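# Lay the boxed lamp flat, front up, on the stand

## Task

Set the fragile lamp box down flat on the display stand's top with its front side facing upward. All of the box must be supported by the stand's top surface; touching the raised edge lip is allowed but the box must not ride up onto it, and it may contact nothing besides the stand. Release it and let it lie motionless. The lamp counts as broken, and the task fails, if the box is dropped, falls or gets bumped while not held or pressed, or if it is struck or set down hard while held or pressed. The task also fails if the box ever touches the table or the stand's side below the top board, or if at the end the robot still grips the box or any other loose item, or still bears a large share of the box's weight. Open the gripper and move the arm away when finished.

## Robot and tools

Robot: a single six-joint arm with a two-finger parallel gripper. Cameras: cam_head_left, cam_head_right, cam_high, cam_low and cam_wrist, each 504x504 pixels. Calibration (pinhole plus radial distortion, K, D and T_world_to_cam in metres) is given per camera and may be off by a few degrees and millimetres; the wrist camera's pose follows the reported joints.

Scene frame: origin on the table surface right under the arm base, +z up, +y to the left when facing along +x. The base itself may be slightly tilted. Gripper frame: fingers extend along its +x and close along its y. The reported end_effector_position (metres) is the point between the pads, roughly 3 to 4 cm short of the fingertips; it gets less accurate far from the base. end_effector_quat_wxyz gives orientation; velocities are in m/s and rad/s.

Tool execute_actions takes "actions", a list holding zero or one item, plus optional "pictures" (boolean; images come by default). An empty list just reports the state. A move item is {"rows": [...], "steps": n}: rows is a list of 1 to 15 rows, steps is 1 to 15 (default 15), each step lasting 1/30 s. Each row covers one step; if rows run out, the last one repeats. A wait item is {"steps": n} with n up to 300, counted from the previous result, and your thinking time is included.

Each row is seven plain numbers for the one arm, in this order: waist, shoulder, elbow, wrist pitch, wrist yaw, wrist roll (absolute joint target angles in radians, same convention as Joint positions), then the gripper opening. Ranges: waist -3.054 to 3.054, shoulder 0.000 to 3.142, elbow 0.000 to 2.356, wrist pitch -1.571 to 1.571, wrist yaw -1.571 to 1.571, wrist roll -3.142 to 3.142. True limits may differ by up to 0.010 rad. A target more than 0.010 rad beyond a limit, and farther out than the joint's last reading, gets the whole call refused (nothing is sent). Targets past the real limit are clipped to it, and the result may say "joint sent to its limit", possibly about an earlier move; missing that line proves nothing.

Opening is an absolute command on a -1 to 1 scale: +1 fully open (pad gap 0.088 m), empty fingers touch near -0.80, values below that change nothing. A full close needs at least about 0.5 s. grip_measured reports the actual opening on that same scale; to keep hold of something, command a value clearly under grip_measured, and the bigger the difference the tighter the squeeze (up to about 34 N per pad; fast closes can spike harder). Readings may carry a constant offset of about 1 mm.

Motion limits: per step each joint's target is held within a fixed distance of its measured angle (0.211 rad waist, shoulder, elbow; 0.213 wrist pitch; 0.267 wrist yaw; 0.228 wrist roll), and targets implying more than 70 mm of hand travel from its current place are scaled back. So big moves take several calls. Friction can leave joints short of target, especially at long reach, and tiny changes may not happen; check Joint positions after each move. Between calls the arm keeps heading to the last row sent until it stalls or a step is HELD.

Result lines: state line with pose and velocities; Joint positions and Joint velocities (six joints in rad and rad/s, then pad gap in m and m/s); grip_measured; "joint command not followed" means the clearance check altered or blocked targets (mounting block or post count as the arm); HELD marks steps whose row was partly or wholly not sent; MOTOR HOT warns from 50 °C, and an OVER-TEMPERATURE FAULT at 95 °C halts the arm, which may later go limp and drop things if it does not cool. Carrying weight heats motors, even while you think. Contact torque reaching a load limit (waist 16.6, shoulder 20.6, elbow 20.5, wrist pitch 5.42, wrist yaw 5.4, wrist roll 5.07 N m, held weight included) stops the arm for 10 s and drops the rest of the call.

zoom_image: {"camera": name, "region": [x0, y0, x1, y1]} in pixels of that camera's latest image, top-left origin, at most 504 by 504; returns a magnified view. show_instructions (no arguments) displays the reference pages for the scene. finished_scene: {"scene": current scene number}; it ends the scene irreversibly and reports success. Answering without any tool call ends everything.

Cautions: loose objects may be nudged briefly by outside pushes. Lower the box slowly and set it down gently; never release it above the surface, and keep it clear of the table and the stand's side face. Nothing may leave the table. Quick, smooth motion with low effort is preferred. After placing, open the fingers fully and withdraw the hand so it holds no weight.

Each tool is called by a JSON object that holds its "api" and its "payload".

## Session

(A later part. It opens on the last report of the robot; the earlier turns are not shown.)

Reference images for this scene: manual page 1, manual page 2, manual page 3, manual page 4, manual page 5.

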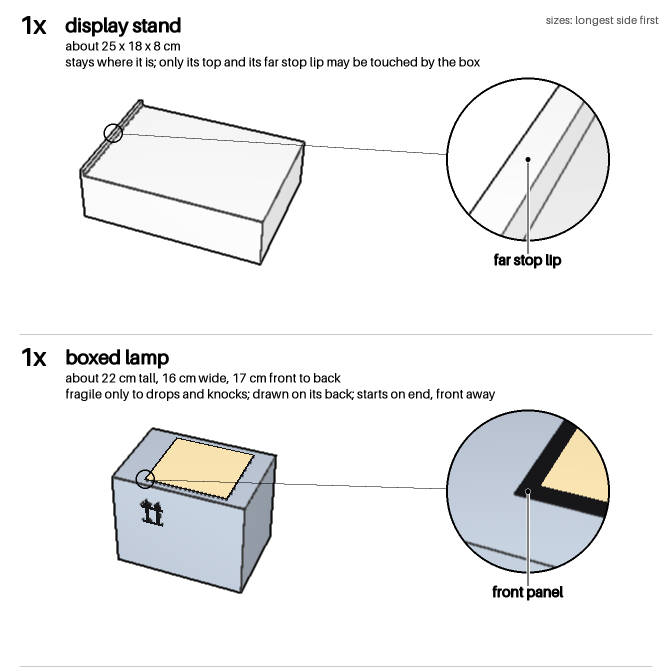

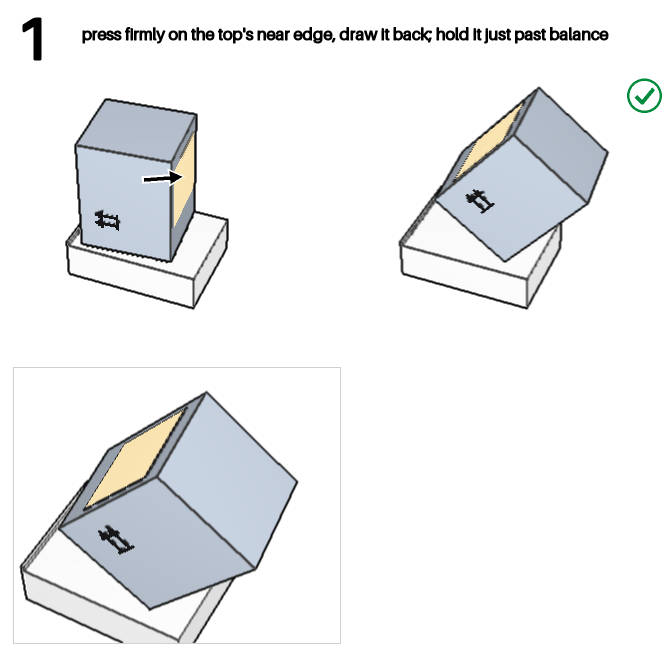

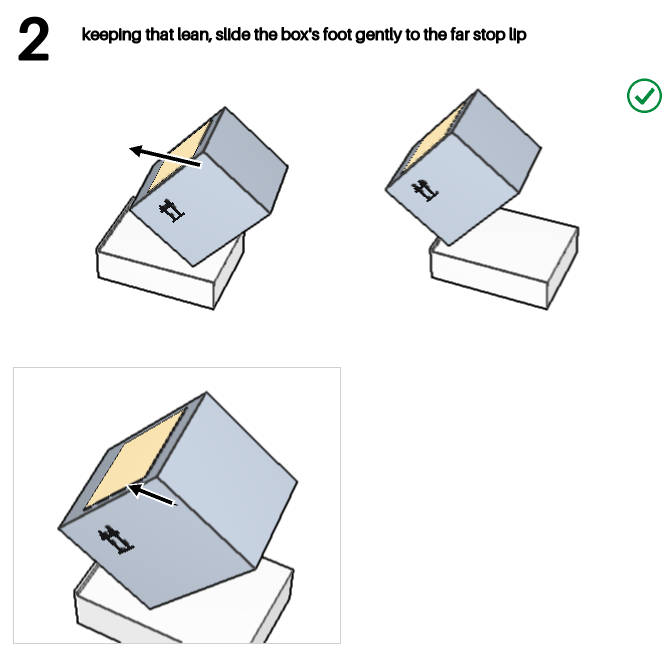

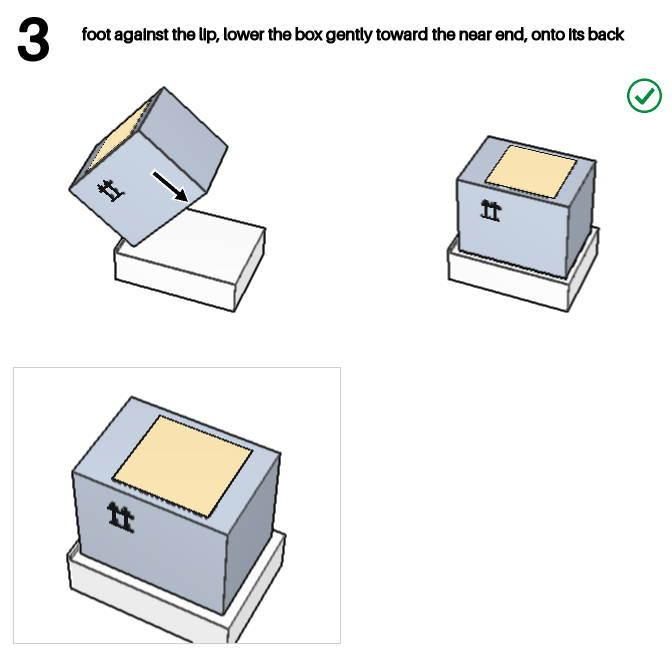

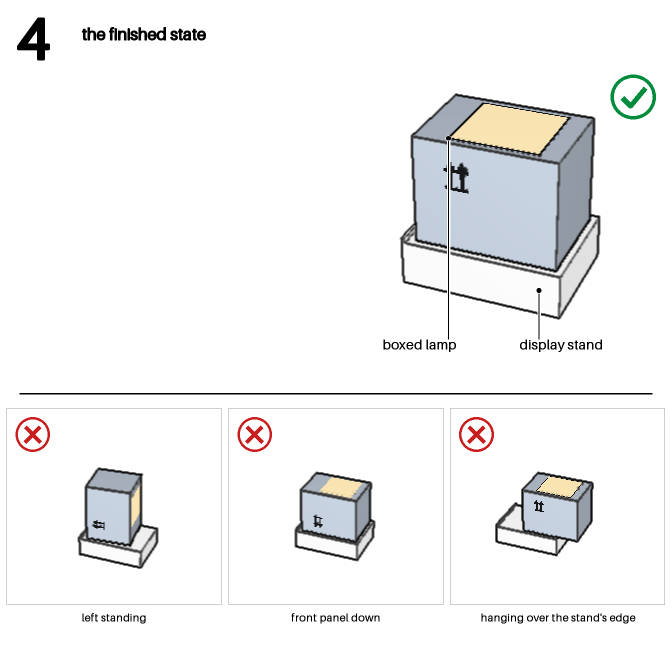

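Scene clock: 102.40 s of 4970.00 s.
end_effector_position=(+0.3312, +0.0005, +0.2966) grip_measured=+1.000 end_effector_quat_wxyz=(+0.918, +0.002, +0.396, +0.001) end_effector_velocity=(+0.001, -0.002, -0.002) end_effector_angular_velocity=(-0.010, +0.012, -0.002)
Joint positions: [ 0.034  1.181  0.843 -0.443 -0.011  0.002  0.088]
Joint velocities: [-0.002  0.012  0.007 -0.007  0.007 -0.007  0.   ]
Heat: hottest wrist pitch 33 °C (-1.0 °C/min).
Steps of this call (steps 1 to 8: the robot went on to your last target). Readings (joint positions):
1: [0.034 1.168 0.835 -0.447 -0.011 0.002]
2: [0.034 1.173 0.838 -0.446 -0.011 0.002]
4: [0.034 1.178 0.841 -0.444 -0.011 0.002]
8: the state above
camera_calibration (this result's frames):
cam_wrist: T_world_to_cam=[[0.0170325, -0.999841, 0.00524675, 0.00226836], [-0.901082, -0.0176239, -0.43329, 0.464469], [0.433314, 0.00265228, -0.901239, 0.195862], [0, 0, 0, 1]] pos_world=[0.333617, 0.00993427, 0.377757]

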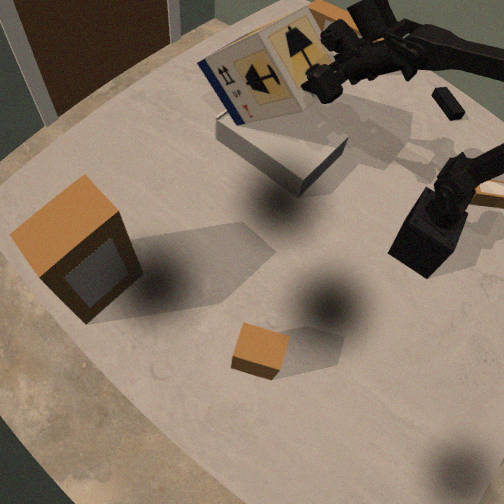

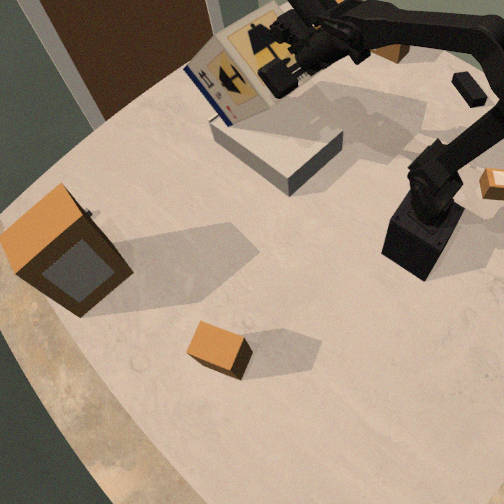

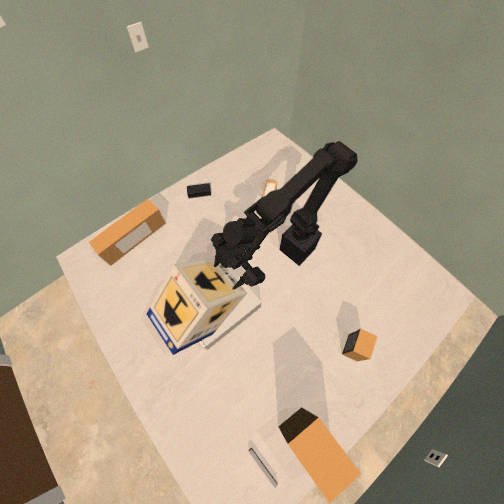

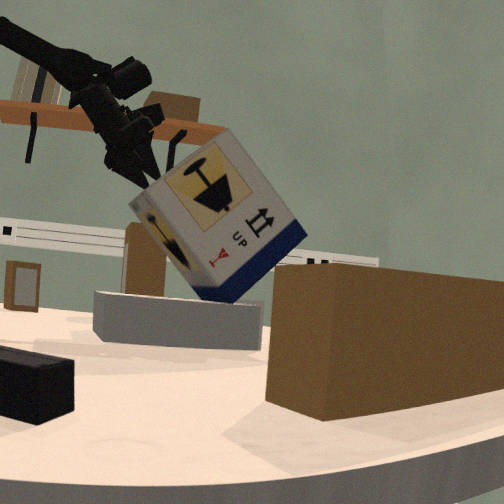

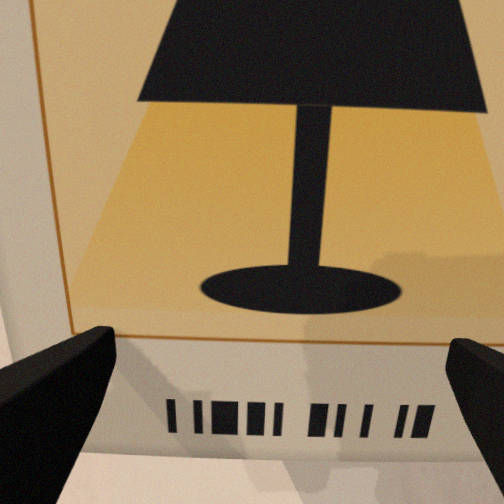

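{"api": "execute_actions", "payload": {"actions": [{"rows":[[0.0395,1.1970,0.8552,-0.4394,-0.012,0,1],[0.0397,1.1995,0.8569,-0.4385,-0.012,0,1],[0.0399,1.2029,0.8591,-0.4373,-0.012,0,1],[0.0402,1.2071,0.8618,-0.4359,-0.012,0,1],[0.0405,1.2118,0.8648,-0.4342,-0.012,0,1],[0.0409,1.2164,0.8678,-0.4326,-0.012,0,1],[0.0412,1.2211,0.8709,-0.4310,-0.012,0,1],[0.0415,1.2258,0.8739,-0.4294,-0.012,0,1],[0.0419,1.2304,0.8769,-0.4277,-0.012,0,1],[0.0422,1.2351,0.8799,-0.4261,-0.012,0,1],[0.0425,1.2397,0.8829,-0.4245,-0.012,0,1],[0.0429,1.2444,0.8859,-0.4228,-0.012,0,1],[0.0432,1.2490,0.8891,-0.4214,-0.012,0,1],[0.0435,1.2539,0.8926,-0.4200,-0.012,0,1],[0.0439,1.2589,0.8961,-0.4186,-0.012,0,1]],"steps":15}], "pictures": false}}

{"api": "execute_actions", "payload": {"actions": [{"rows":[[0.0441,1.2617,0.8981,-0.4178,-0.012,0,1],[0.0443,1.2644,0.9000,-0.4170,-0.012,0,1],[0.0445,1.2672,0.9020,-0.4162,-0.012,0,1],[0.0447,1.2699,0.9039,-0.4154,-0.012,0,1],[0.0449,1.2727,0.9059,-0.4147,-0.012,0,1],[0.0451,1.2754,0.9078,-0.4139,-0.012,0,1],[0.0453,1.2782,0.9098,-0.4131,-0.012,0,1],[0.0455,1.2809,0.9117,-0.4123,-0.012,0,1],[0.0457,1.2837,0.9137,-0.4115,-0.012,0,1],[0.0459,1.2864,0.9156,-0.4107,-0.012,0,1],[0.0461,1.2892,0.9176,-0.4099,-0.012,0,1],[0.0463,1.2919,0.9195,-0.4091,-0.012,0,1],[0.0465,1.2947,0.9215,-0.4083,-0.012,0,1],[0.0467,1.2974,0.9234,-0.4075,-0.012,0,1],[0.0469,1.3002,0.9254,-0.4068,-0.012,0,1]],"steps":15}], "pictures": false}}

{"api": "execute_actions", "payload": {"actions": [{"rows":[[0.047,1.3021,0.9268,-0.4063,-0.012,0,1],[0.047,1.3040,0.9282,-0.4059,-0.012,0,1],[0.047,1.3059,0.9297,-0.4054,-0.012,0,1],[0.047,1.3078,0.9311,-0.4050,-0.012,0,1],[0.047,1.3097,0.9325,-0.4045,-0.012,0,1],[0.047,1.3116,0.9339,-0.4040,-0.012,0,1],[0.047,1.3135,0.9353,-0.4036,-0.012,0,1],[0.047,1.3154,0.9368,-0.4031,-0.012,0,1],[0.047,1.3173,0.9382,-0.4027,-0.012,0,1],[0.047,1.3192,0.9396,-0.4022,-0.012,0,1],[0.047,1.3211,0.9410,-0.4017,-0.012,0,1],[0.047,1.3230,0.9424,-0.4013,-0.012,0,1],[0.047,1.3249,0.9439,-0.4008,-0.012,0,1],[0.047,1.3268,0.9453,-0.4004,-0.012,0,1],[0.047,1.3287,0.9467,-0.3999,-0.012,0,1]],"steps":15}], "pictures": false}}

{"api": "execute_actions", "payload": {"actions": [{"steps":8}]}}

{"api": "zoom_image", "payload": {"camera": "cam_low", "region": [200, 240, 300, 330]}}

{"api": "zoom_image", "payload": {"camera": "cam_head_right", "region": [195, 60, 355, 200]}}

{"api": "zoom_image", "payload": {"camera": "cam_high", "region": [145, 240, 275, 360]}}

Scene clock: 107.63 s of 4970.00 s.
end_effector_position=(+0.3431, +0.0017, +0.2967) grip_measured=+1.000 end_effector_quat_wxyz=(+0.918, +0.002, +0.396, +0.003) end_effector_velocity=(+0.030, +0.002, -0.005) end_effector_angular_velocity=(-0.010, +0.017, +0.023)
Joint positions: [ 0.038  1.231  0.876 -0.425 -0.011  0.002  0.088]
Joint velocities: [ 0.002  0.139  0.085  0.037 -0.007 -0.022  0.   ]
Heat: hottest wrist pitch 33 °C (-1.0 °C/min).
Steps of this call (steps 1 to 30: the robot went on to your last target; steps 31 to 90: nothing new was sent; then 1.73 s passed at rest; steps 91 to 105: all 15 steps of this action). Readings (joint positions):
91: [0.035 1.184 0.845 -0.442 -0.011 0.002]
92: [0.035 1.184 0.845 -0.442 -0.011 0.002]
94: [0.035 1.187 0.848 -0.441 -0.011 0.002]
98: [0.036 1.200 0.856 -0.436 -0.011 0.002]
105: the state above

Scene clock: 108.13 s of 4970.00 s.
end_effector_position=(+0.3544, +0.0028, +0.2968) grip_measured=+1.000 end_effector_quat_wxyz=(+0.918, +0.001, +0.396, +0.005) end_effector_velocity=(+0.017, +0.002, -0.005) end_effector_angular_velocity=(+0.010, +0.022, +0.002)
Joint positions: [ 0.041  1.278  0.909 -0.412 -0.011  0.002  0.088]
Joint velocities: [ 0.002  0.085  0.056  0.007 -0.007  0.007  0.   ]
Heat: hottest wrist pitch 33 °C (+0.0 °C/min).
Steps of this call (steps 1 to 15: all 15 steps of this action). Readings (joint positions):
1: [0.038 1.236 0.879 -0.424 -0.011 0.002]
2: [0.039 1.240 0.882 -0.423 -0.011 0.002]
4: [0.039 1.247 0.886 -0.421 -0.011 0.002]
8: [0.040 1.258 0.895 -0.417 -0.011 0.002]
15: the state above

Scene clock: 108.63 s of 4970.00 s.
end_effector_position=(+0.3620, +0.0033, +0.2969) grip_measured=+1.000 end_effector_quat_wxyz=(+0.918, +0.001, +0.396, +0.005) end_effector_velocity=(+0.016, -0.000, +0.003) end_effector_angular_velocity=(-0.010, -0.012, +0.003)
Joint positions: [ 0.043  1.309  0.932 -0.404 -0.011  0.002  0.088]
Joint velocities: [ 0.002  0.056  0.046  0.022  0.007 -0.007  0.   ]
Heat: hottest wrist pitch 33 °C (+0.0 °C/min).
Steps of this call (steps 1 to 15: all 15 steps of this action). Readings (joint positions):
1: [0.042 1.281 0.911 -0.411 -0.011 0.002]
2: [0.042 1.283 0.913 -0.410 -0.011 0.002]
4: [0.042 1.287 0.916 -0.409 -0.011 0.002]
8: [0.042 1.295 0.922 -0.407 -0.011 0.002]
15: the state above

Scene clock: 108.90 s of 4970.00 s.
end_effector_position=(+0.3633, +0.0033, +0.2968) grip_measured=+1.000 end_effector_quat_wxyz=(+0.918, +0.001, +0.396, +0.005) end_effector_velocity=(+0.003, +0.002, +0.003) end_effector_angular_velocity=(-0.010, -0.012, +0.023)
Joint positions: [ 0.043  1.314  0.936 -0.402 -0.011  0.002  0.088]
Joint velocities: [ 0.002  0.002  0.007  0.007 -0.007 -0.022  0.   ]
Heat: hottest wrist pitch 33 °C (+0.0 °C/min).
Steps of this call (steps 1 to 8: the robot went on to your last target). Readings (joint positions):
1: [0.043 1.310 0.933 -0.403 -0.011 0.002]
2: [0.043 1.312 0.934 -0.403 -0.011 0.002]
4: [0.043 1.313 0.935 -0.403 -0.011 0.002]
8: the state above
camera_calibration (this result's frames):
cam_wrist: T_world_to_cam=[[0.0256949, -0.999656, 0.00524776, 0.00139627], [-0.900579, -0.0254263, -0.433949, 0.493636], [0.433933, 0.00642426, -0.900922, 0.181786], [0, 0, 0, 1]] pos_world=[0.365639, 0.0127793, 0.377981]

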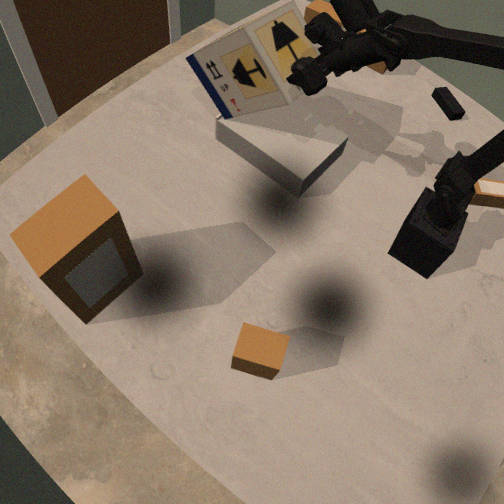

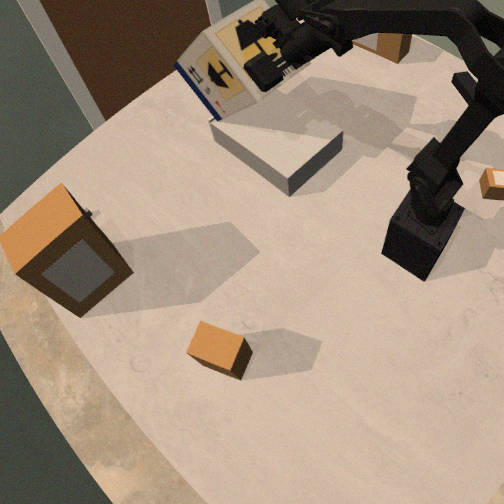

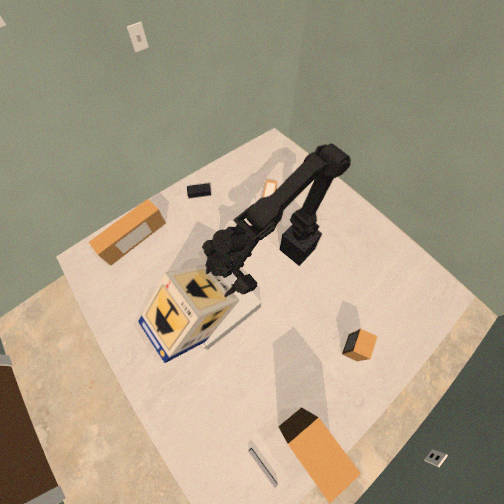

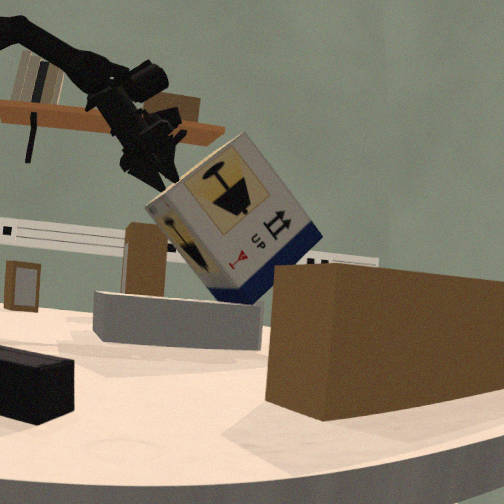

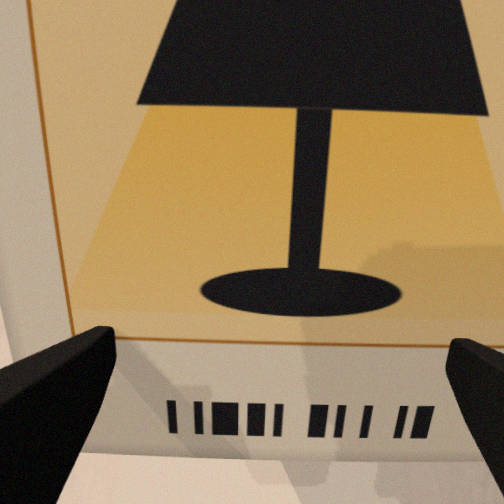

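Region (200, 240, 300, 330) of cam_low's 504x504 image, scaled by 5.040, with more detail than that image has; it fills the top 454 rows of this view, and the rest is white.

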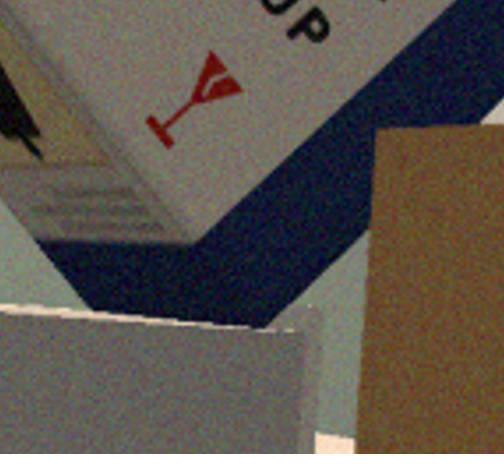

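Region (195, 60, 355, 200) of cam_head_right's 504x504 image, scaled by 3.150, with more detail than that image has; it fills the top 441 rows of this view, and the rest is white.

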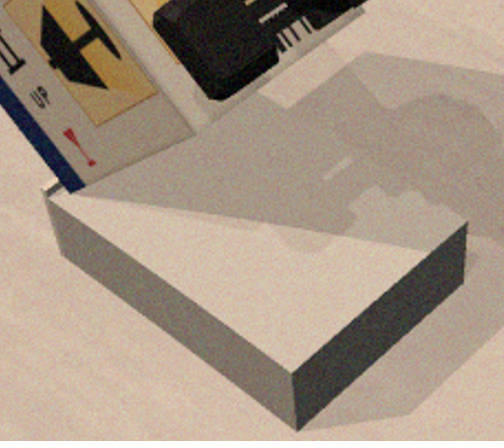

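Region (145, 240, 275, 360) of cam_high's 504x504 image, scaled by 3.877, with more detail than that image has; it fills the top 465 rows of this view, and the rest is white.

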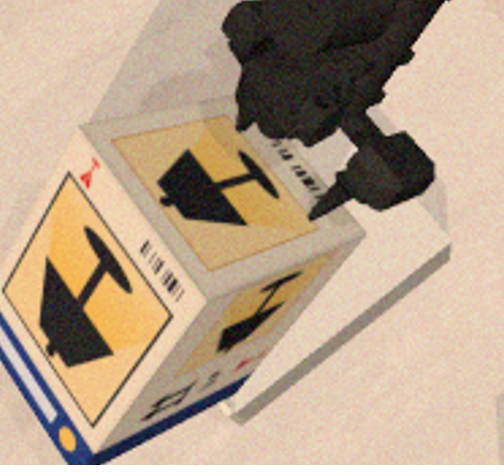

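{"api": "execute_actions", "payload": {"actions": []}}

Scene clock: 110.83 s of 4970.00 s.
end_effector_position=(+0.3635, +0.0035, +0.2969) grip_measured=+1.000 end_effector_quat_wxyz=(+0.918, +0.000, +0.396, +0.005) end_effector_velocity=(-0.002, +0.000, -0.001) end_effector_angular_velocity=(-0.010, +0.007, +0.019)
Joint positions: [ 0.043  1.315  0.937 -0.402 -0.011  0.002  0.088]
Joint velocities: [-0.002 -0.002 -0.002 -0.007 -0.007 -0.022  0.   ]
Heat: hottest wrist pitch 33 °C (+0.0 °C/min).
Steps of this call (steps 1 to 15: the robot went on to your last target; steps 16 to 58: nothing new was sent). Readings (joint positions):
1: [0.043 1.314 0.937 -0.402 -0.011 0.002]
2: [0.043 1.315 0.937 -0.402 -0.011 0.002]
4: [0.043 1.315 0.937 -0.402 -0.011 0.002]
8: [0.043 1.315 0.937 -0.402 -0.011 0.002]
58: the state above
The arm was judged still, so your last target was given up. Only a new action makes it travel on or press farther. Fingers that are still opening or closing keep moving.
camera_calibration (this result's frames):
cam_wrist: T_world_to_cam=[[0.026076, -0.999646, 0.0052351, 0.00139347], [-0.90057, -0.0257642, -0.433948, 0.493832], [0.433929, 0.00660107, -0.900923, 0.181741], [0, 0, 0, 1]] pos_world=[0.365831, 0.0129165, 0.378025]

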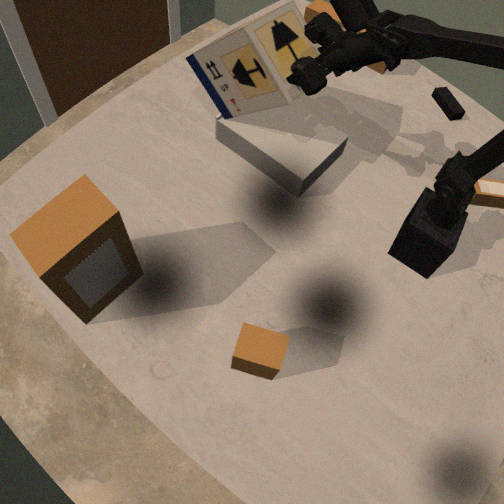

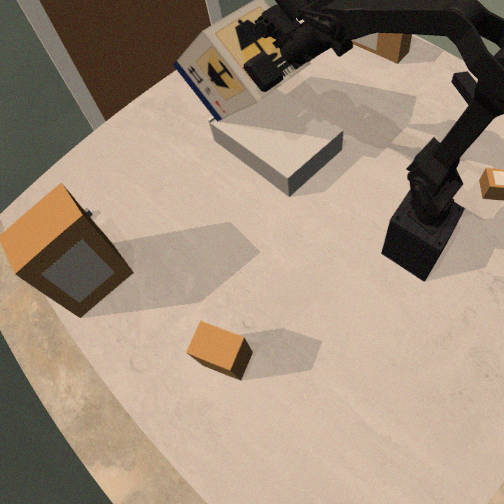

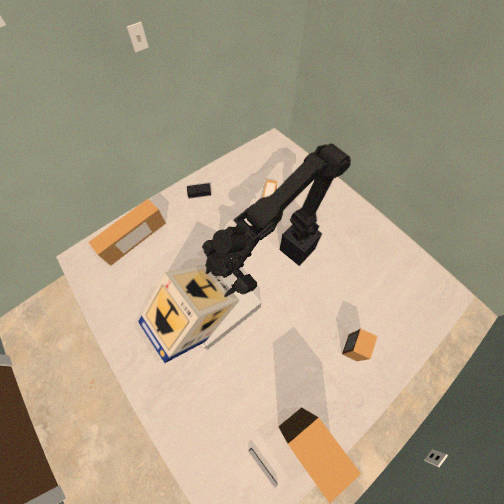

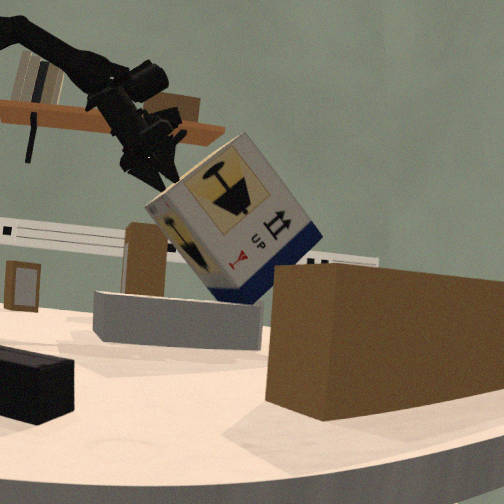

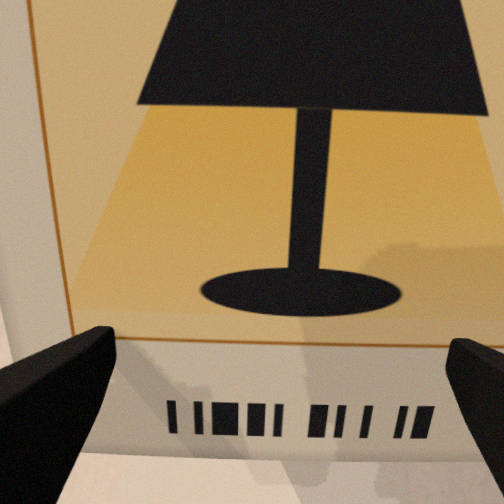

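{"api": "zoom_image", "payload": {"camera": "cam_low", "region": [80, 120, 340, 360]}}

Region (80, 120, 340, 360) of cam_low's 504x504 image, scaled by 1.938, with more detail than that image has; it fills the top 465 rows of this view, and the rest is white.

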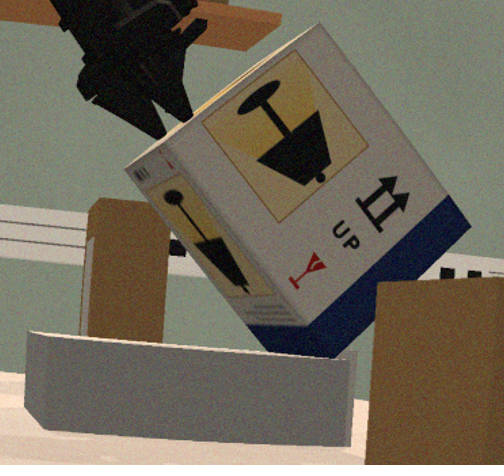

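{"api": "execute_actions", "payload": {"actions": [{"rows": [[0.047,1.3259,0.9357,-0.3999,-0.012,0,1],[0.047,1.3232,0.9247,-0.3999,-0.012,0,1],[0.047,1.3204,0.9162,-0.3944,-0.012,0,1],[0.047,1.3177,0.9077,-0.3889,-0.011,0,1],[0.047,1.3149,0.8993,-0.3833,-0.011,0,1],[0.047,1.3121,0.8908,-0.3778,-0.010,0,1],[0.047,1.3094,0.8823,-0.3723,-0.010,0,1],[0.047,1.3066,0.8738,-0.3668,-0.009,0,1],[0.047,1.3039,0.8653,-0.3613,-0.009,0,1],[0.047,1.3011,0.8569,-0.3557,-0.008,0,1],[0.047,1.2983,0.8484,-0.3502,-0.008,0,1],[0.047,1.2956,0.8399,-0.3447,-0.007,0,1],[0.047,1.2928,0.8314,-0.3392,-0.007,0,1],[0.047,1.2901,0.8229,-0.3337,-0.006,0,1],[0.047,1.2873,0.8144,-0.3282,-0.006,0,1]], "steps": 15}], "pictures": false}}

{"api": "execute_actions", "payload": {"actions": [{"steps": 10}]}}

Scene clock: 123.60 s of 4970.00 s.
end_effector_position=(+0.3564, +0.0034, +0.2880) grip_measured=+1.000 end_effector_quat_wxyz=(+0.922, +0.000, +0.387, +0.005) end_effector_velocity=(-0.031, -0.000, -0.031) end_effector_angular_velocity=(+0.000, -0.037, -0.008)
Joint positions: [ 0.043  1.283  0.866 -0.346 -0.011  0.002  0.088]
Joint velocities: [ 0.002 -0.12  -0.237  0.154  0.007  0.007  0.   ]
Heat: hottest wrist pitch 34 °C (+1.0 °C/min).
Steps of this call (steps 1 to 90: nothing new was sent; then 9.27 s passed at rest; steps 91 to 105: all 15 steps of this action). Readings (joint positions):
91: [0.043 1.315 0.937 -0.402 -0.011 0.002]
92: [0.043 1.315 0.937 -0.402 -0.011 0.002]
94: [0.043 1.315 0.937 -0.399 -0.011 0.002]
98: [0.043 1.310 0.919 -0.381 -0.011 0.002]
105: the state above

Scene clock: 123.93 s of 4970.00 s.
end_effector_position=(+0.3533, +0.0034, +0.2850) grip_measured=+1.000 end_effector_quat_wxyz=(+0.923, +0.001, +0.385, +0.005) end_effector_velocity=(-0.002, +0.002, +0.000) end_effector_angular_velocity=(+0.010, -0.007, +0.018)
Joint positions: [ 0.044  1.271  0.843 -0.33  -0.01   0.003  0.088]
Joint velocities: [-0.002 -0.012 -0.012  0.007 -0.022 -0.007  0.   ]
Heat: hottest wrist pitch 34 °C (+1.0 °C/min).
Steps of this call (steps 1 to 10: the robot went on to your last target). Readings (joint positions):
1: [0.043 1.280 0.860 -0.342 -0.011 0.002]
2: [0.043 1.277 0.854 -0.340 -0.010 0.002]
4: [0.044 1.274 0.848 -0.335 -0.010 0.002]
8: [0.044 1.271 0.843 -0.331 -0.010 0.003]
10: the state above
camera_calibration (this result's frames):
cam_wrist: T_world_to_cam=[[0.0248069, -0.999676, 0.00573789, 0.00190796], [-0.890781, -0.0247091, -0.453761, 0.481625], [0.453756, 0.0061452, -0.891105, 0.165656], [0, 0, 0, 1]] pos_world=[0.353808, 0.0127899, 0.366148]

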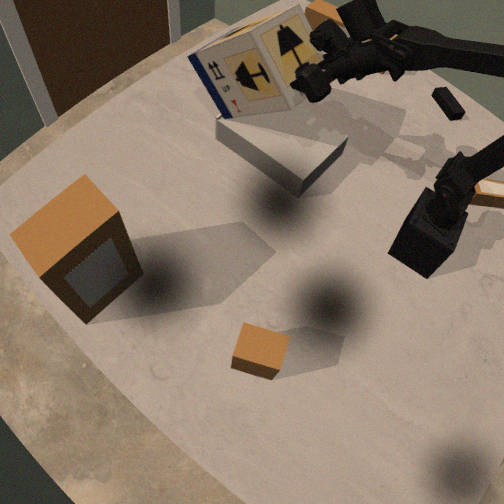

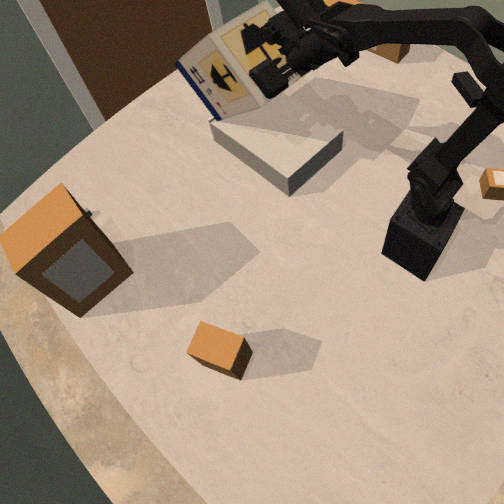

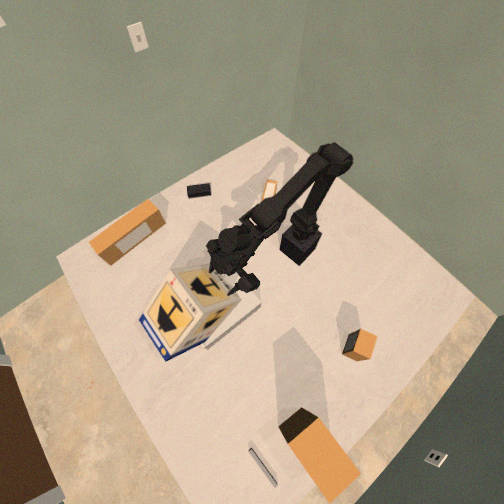

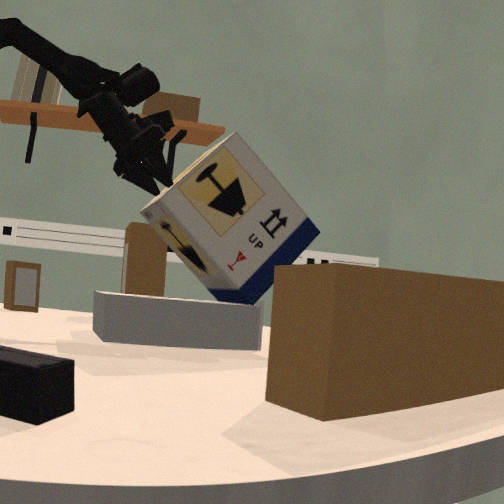

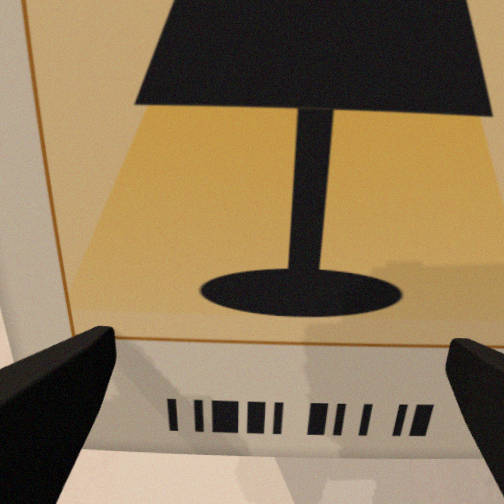

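{"api": "execute_actions", "payload": {"actions": [{"rows": [[0.047,1.2828,0.8071,-0.3236,-0.006,0,1],[0.047,1.2784,0.7998,-0.3190,-0.006,0,1],[0.047,1.2739,0.7926,-0.3143,-0.006,0,1],[0.047,1.2694,0.7853,-0.3097,-0.006,0,1],[0.047,1.2650,0.7780,-0.3051,-0.006,0,1],[0.047,1.2605,0.7707,-0.3005,-0.006,0,1],[0.047,1.2560,0.7634,-0.2959,-0.006,0,1],[0.047,1.2516,0.7562,-0.2912,-0.006,0,1],[0.047,1.2471,0.7489,-0.2866,-0.006,0,1],[0.047,1.2426,0.7416,-0.2820,-0.006,0,1],[0.047,1.2382,0.7343,-0.2774,-0.006,0,1],[0.047,1.2337,0.7270,-0.2728,-0.006,0,1],[0.047,1.2292,0.7198,-0.2681,-0.006,0,1],[0.047,1.2248,0.7125,-0.2635,-0.006,0,1],[0.047,1.2203,0.7052,-0.2589,-0.006,0,1]], "steps": 15}], "pictures": false}}

{"api": "execute_actions", "payload": {"actions": [{"rows": [[0.047,1.2168,0.6984,-0.2537,-0.006,0,1],[0.047,1.2133,0.6916,-0.2486,-0.006,0,1],[0.047,1.2098,0.6848,-0.2434,-0.006,0,1],[0.047,1.2062,0.6780,-0.2382,-0.006,0,1],[0.047,1.2027,0.6712,-0.2330,-0.006,0,1],[0.047,1.1992,0.6644,-0.2279,-0.006,0,1],[0.047,1.1957,0.6576,-0.2227,-0.006,0,1],[0.047,1.1922,0.6508,-0.2175,-0.006,0,1],[0.047,1.1887,0.6440,-0.2123,-0.006,0,1],[0.047,1.1852,0.6372,-0.2072,-0.006,0,1],[0.047,1.1817,0.6304,-0.2020,-0.006,0,1],[0.047,1.1781,0.6236,-0.1968,-0.006,0,1],[0.047,1.1746,0.6168,-0.1916,-0.006,0,1],[0.047,1.1711,0.6100,-0.1865,-0.006,0,1],[0.047,1.1676,0.6032,-0.1813,-0.006,0,1]], "steps": 15}], "pictures": false}}

{"api": "execute_actions", "payload": {"actions": [{"steps": 10}]}}

Scene clock: 132.27 s of 4970.00 s.
end_effector_position=(+0.3395, +0.0032, +0.2720) grip_measured=+1.000 end_effector_quat_wxyz=(+0.924, +0.001, +0.381, +0.005) end_effector_velocity=(-0.036, +0.002, -0.035) end_effector_angular_velocity=(+0.000, -0.012, +0.013)
Joint positions: [ 0.044  1.221  0.75  -0.278 -0.009  0.003  0.088]
Joint velocities: [ 0.002 -0.12  -0.232  0.125 -0.007 -0.007  0.   ]
Heat: hottest wrist pitch 34 °C (+2.0 °C/min).
Steps of this call (steps 1 to 30: the robot went on to your last target; steps 31 to 90: nothing new was sent; then 4.83 s passed at rest; steps 91 to 105: all 15 steps of this action). Readings (joint positions):
91: [0.044 1.270 0.840 -0.328 -0.010 0.003]
92: [0.044 1.268 0.837 -0.325 -0.010 0.003]
94: [0.044 1.263 0.829 -0.320 -0.010 0.003]
98: [0.044 1.249 0.802 -0.306 -0.009 0.003]
105: the state above

Scene clock: 132.77 s of 4970.00 s.
end_effector_position=(+0.3245, +0.0029, +0.2550) grip_measured=+1.000 end_effector_quat_wxyz=(+0.927, +0.000, +0.376, +0.004) end_effector_velocity=(-0.032, +0.000, -0.037) end_effector_angular_velocity=(-0.000, -0.012, +0.008)
Joint positions: [ 0.044  1.171  0.64  -0.206 -0.008  0.003  0.088]
Joint velocities: [-0.002 -0.095 -0.222  0.139 -0.007 -0.007  0.   ]
Heat: hottest wrist pitch 34 °C (+2.0 °C/min).
Steps of this call (steps 1 to 15: all 15 steps of this action). Readings (joint positions):
1: [0.044 1.218 0.742 -0.273 -0.009 0.003]
2: [0.044 1.214 0.735 -0.269 -0.008 0.003]
4: [0.044 1.207 0.720 -0.259 -0.008 0.003]
8: [0.044 1.193 0.691 -0.240 -0.008 0.003]
15: the state above

Scene clock: 133.10 s of 4970.00 s.
end_effector_position=(+0.3210, +0.0028, +0.2504) grip_measured=+1.000 end_effector_quat_wxyz=(+0.927, +0.000, +0.376, +0.004) end_effector_velocity=(-0.001, +0.000, +0.000) end_effector_angular_velocity=(+0.010, -0.007, -0.002)
Joint positions: [ 0.044  1.163  0.616 -0.191 -0.007  0.003  0.088]
Joint velocities: [-0.002 -0.007 -0.007  0.007 -0.007  0.007  0.   ]
Heat: hottest wrist pitch 34 °C (+2.0 °C/min).
Steps of this call (steps 1 to 10: the robot went on to your last target). Readings (joint positions):
1: [0.044 1.169 0.634 -0.202 -0.008 0.003]
2: [0.044 1.167 0.628 -0.200 -0.008 0.003]
4: [0.044 1.165 0.621 -0.197 -0.008 0.003]
8: [0.044 1.163 0.616 -0.193 -0.007 0.003]
10: the state above
camera_calibration (this result's frames):
cam_wrist: T_world_to_cam=[[0.0229687, -0.999706, 0.00774143, 0.0024602], [-0.881462, -0.0239043, -0.471649, 0.438683], [0.471695, 0.0040094, -0.881752, 0.141437], [0, 0, 0, 1]] pos_world=[0.319911, 0.0123788, 0.331598]

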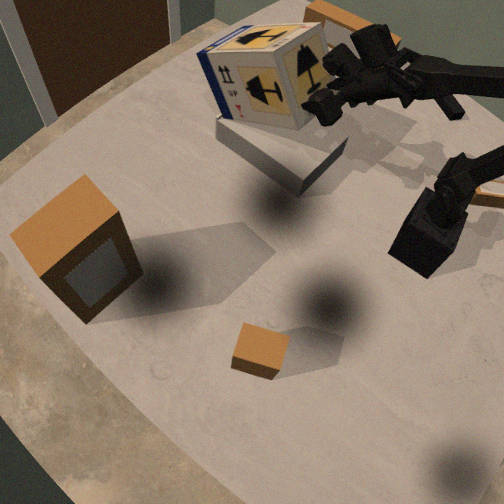

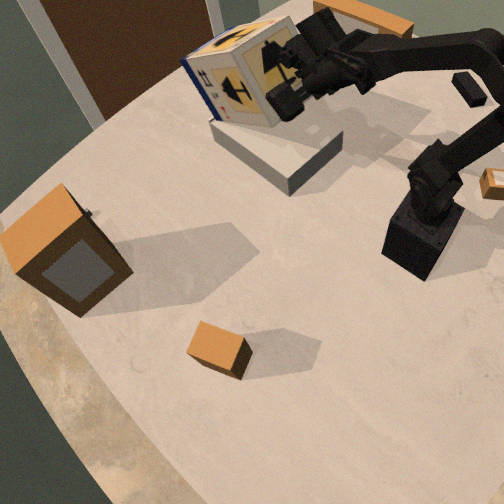

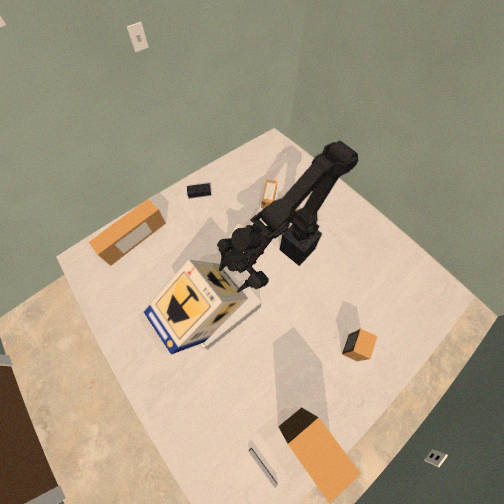

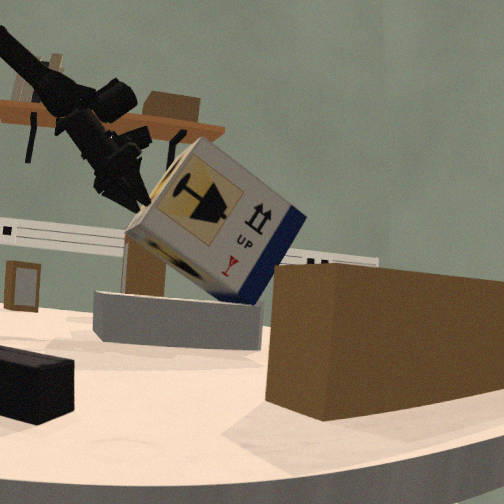

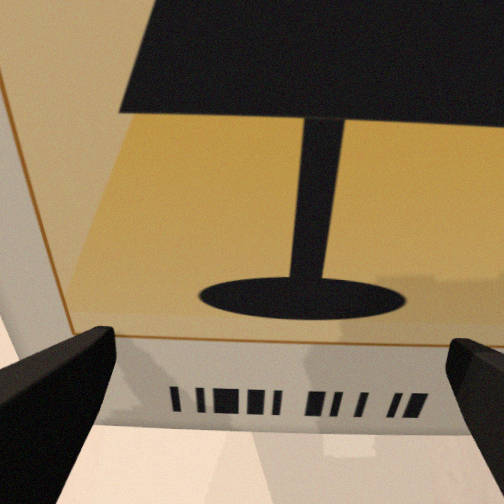

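{"api": "execute_actions", "payload": {"actions": [{"rows": [[0.047,1.1650,0.5965,-0.1755,-0.006,0,1],[0.047,1.1623,0.5899,-0.1697,-0.006,0,1],[0.047,1.1596,0.5832,-0.1639,-0.006,0,1],[0.047,1.1570,0.5766,-0.1580,-0.006,0,1],[0.047,1.1544,0.5699,-0.1521,-0.006,0,1],[0.047,1.1518,0.5632,-0.1462,-0.006,0,1],[0.047,1.1492,0.5566,-0.1402,-0.006,0,1],[0.047,1.1467,0.5499,-0.1342,-0.006,0,1],[0.047,1.1443,0.5433,-0.1281,-0.006,0,1],[0.047,1.1420,0.5366,-0.1220,-0.006,0,1],[0.047,1.1397,0.5299,-0.1158,-0.006,0,1],[0.047,1.1374,0.5233,-0.1096,-0.006,0,1],[0.047,1.1352,0.5166,-0.1033,-0.006,0,1],[0.047,1.1330,0.5100,-0.0969,-0.006,0,1],[0.047,1.1309,0.5033,-0.0905,-0.006,0,1]], "steps": 15}], "pictures": false}}

{"api": "execute_actions", "payload": {"actions": [{"rows": [[0.047,1.1294,0.4969,-0.0837,-0.006,0,1],[0.047,1.1280,0.4906,-0.0768,-0.006,0,1],[0.047,1.1267,0.4842,-0.0699,-0.006,0,1],[0.047,1.1255,0.4779,-0.0629,-0.006,0,1],[0.047,1.1244,0.4715,-0.0558,-0.006,0,1],[0.047,1.1234,0.4652,-0.0486,-0.006,0,1],[0.047,1.1224,0.4588,-0.0414,-0.006,0,1],[0.047,1.1215,0.4525,-0.0341,-0.006,0,1],[0.047,1.1207,0.4461,-0.0267,-0.006,0,1],[0.047,1.1200,0.4398,-0.0192,-0.006,0,1],[0.047,1.1194,0.4334,-0.0116,-0.006,0,1],[0.047,1.1189,0.4271,-0.0040,-0.006,0,1],[0.047,1.1185,0.4207,0.0037,-0.006,0,1],[0.047,1.1182,0.4144,0.0115,-0.006,0,1],[0.047,1.1179,0.4080,0.0194,-0.006,0,1]], "steps": 15}], "pictures": false}}

{"api": "execute_actions", "payload": {"actions": [{"steps": 10}]}}

Scene clock: 137.70 s of 4970.00 s.
end_effector_position=(+0.3110, +0.0027, +0.2359) grip_measured=+1.000 end_effector_quat_wxyz=(+0.929, -0.000, +0.371, +0.004) end_effector_velocity=(-0.026, +0.000, -0.038) end_effector_angular_velocity=(+0.010, -0.027, -0.002)
Joint positions: [ 0.044  1.136  0.531 -0.122 -0.006  0.003  0.088]
Joint velocities: [-0.002 -0.061 -0.217  0.183 -0.007  0.007  0.   ]
Heat: hottest wrist pitch 35 °C (+3.0 °C/min).
Steps of this call (steps 1 to 30: the robot went on to your last target; steps 31 to 90: nothing new was sent; then 1.10 s passed at rest; steps 91 to 105: all 15 steps of this action). Readings (joint positions):
91: [0.044 1.162 0.613 -0.189 -0.007 0.003]
92: [0.044 1.161 0.611 -0.186 -0.007 0.003]
94: [0.044 1.158 0.604 -0.179 -0.007 0.003]
98: [0.044 1.150 0.581 -0.161 -0.007 0.003]
105: the state above

Scene clock: 138.20 s of 4970.00 s.
end_effector_position=(+0.3002, +0.0025, +0.2163) grip_measured=+1.000 end_effector_quat_wxyz=(+0.931, -0.000, +0.365, +0.003) end_effector_velocity=(-0.022, +0.004, -0.043) end_effector_angular_velocity=(+0.010, -0.012, +0.024)
Joint positions: [ 0.044  1.123  0.429 -0.019 -0.006  0.003  0.088]
Joint velocities: [ 0.002 -0.002 -0.203  0.212 -0.022 -0.007  0.   ]
Heat: hottest wrist pitch 35 °C (+3.0 °C/min).
Steps of this call (steps 1 to 15: all 15 steps of this action). Readings (joint positions):
1: [0.044 1.135 0.525 -0.116 -0.006 0.003]
2: [0.044 1.133 0.518 -0.109 -0.006 0.003]
4: [0.044 1.131 0.504 -0.097 -0.006 0.003]
8: [0.044 1.126 0.476 -0.070 -0.006 0.003]
15: the state above

Scene clock: 138.53 s of 4970.00 s.
end_effector_position=(+0.2983, +0.0025, +0.2125) grip_measured=+1.000 end_effector_quat_wxyz=(+0.932, -0.000, +0.363, +0.003) end_effector_velocity=(-0.003, -0.002, -0.005) end_effector_angular_velocity=(-0.010, +0.007, -0.003)
Joint positions: [ 0.044  1.123  0.409  0.004 -0.006  0.003  0.088]
Joint velocities: [-0.002 -0.002 -0.017  0.007  0.007 -0.007  0.   ]
Heat: hottest wrist pitch 35 °C (+3.0 °C/min).
Steps of this call (steps 1 to 10: the robot went on to your last target). Readings (joint positions):
1: [0.044 1.123 0.423 -0.013 -0.006 0.003]
2: [0.044 1.123 0.419 -0.008 -0.006 0.003]
4: [0.044 1.123 0.413 -0.002 -0.006 0.003]
8: [0.044 1.123 0.410 0.003 -0.006 0.003]
10: the state above
camera_calibration (this result's frames):
cam_wrist: T_world_to_cam=[[0.0221112, -0.999712, 0.00930255, 0.00284002], [-0.867621, -0.0238111, -0.496656, 0.402019], [0.496734, 0.00291055, -0.867898, 0.108321], [0, 0, 0, 1]] pos_world=[0.29493, 0.0120964, 0.29365]

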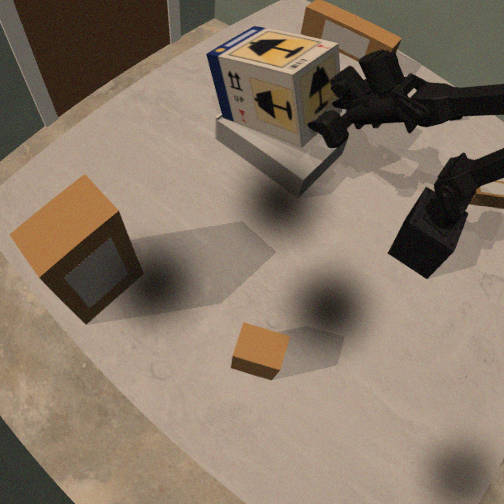

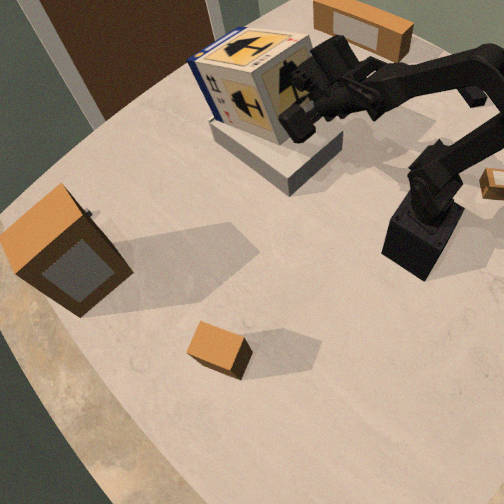

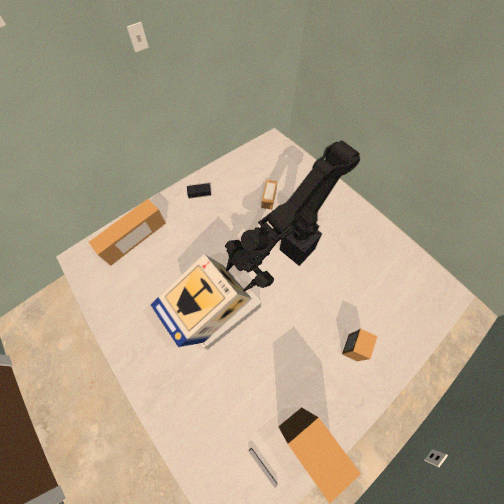

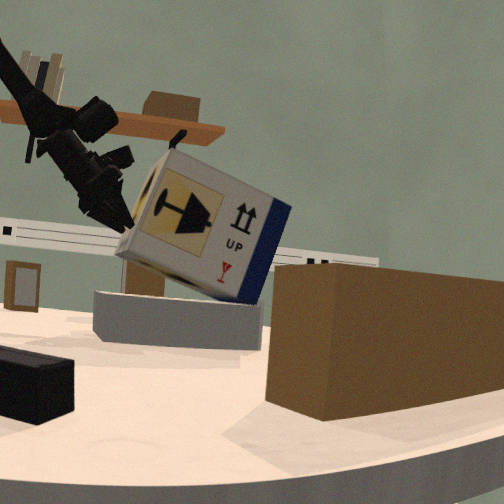

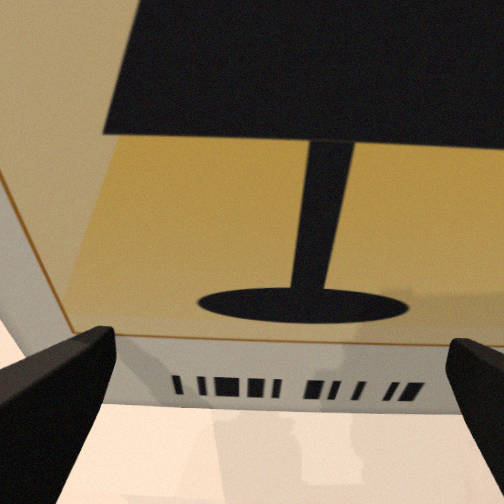

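{"api": "execute_actions", "payload": {"actions": [], "pictures": false}}

{"api": "zoom_image", "payload": {"camera": "cam_low", "region": [80, 140, 300, 350]}}

Scene clock: 146.77 s of 4970.00 s.
end_effector_position=(+0.2982, +0.0025, +0.2122) grip_measured=+1.000 end_effector_quat_wxyz=(+0.932, +0.000, +0.363, +0.003) end_effector_velocity=(-0.004, +0.000, -0.004) end_effector_angular_velocity=(-0.011, +0.022, +0.018)
Joint positions: [ 0.044  1.123  0.407  0.006 -0.006  0.004  0.088]
Joint velocities: [-0.002 -0.002 -0.002 -0.022 -0.007 -0.022  0.   ]
Heat: hottest wrist pitch 37 °C (+5.1 °C/min).
Steps of this call (steps 1 to 30: the robot went on to your last target; steps 31 to 90: nothing new was sent; then 5.23 s passed at rest). Readings (joint positions):
1: [0.044 1.123 0.409 0.005 -0.006 0.003]
2: [0.044 1.123 0.409 0.005 -0.006 0.003]
4: [0.044 1.123 0.408 0.005 -0.006 0.003]
8: [0.044 1.123 0.408 0.006 -0.006 0.003]
90: the state above
The arm was judged still, so your last target was given up. Only a new action makes it travel on or press farther. Fingers that are still opening or closing keep moving.

Region (80, 140, 300, 350) of cam_low's 504x504 image, scaled by 2.291, with more detail than that image has; it fills the top 481 rows of this view, and the rest is white.

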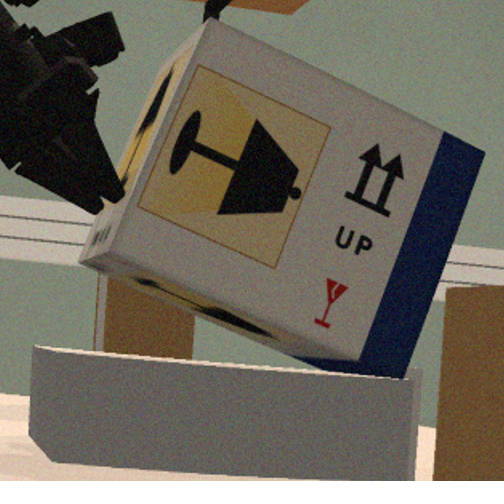

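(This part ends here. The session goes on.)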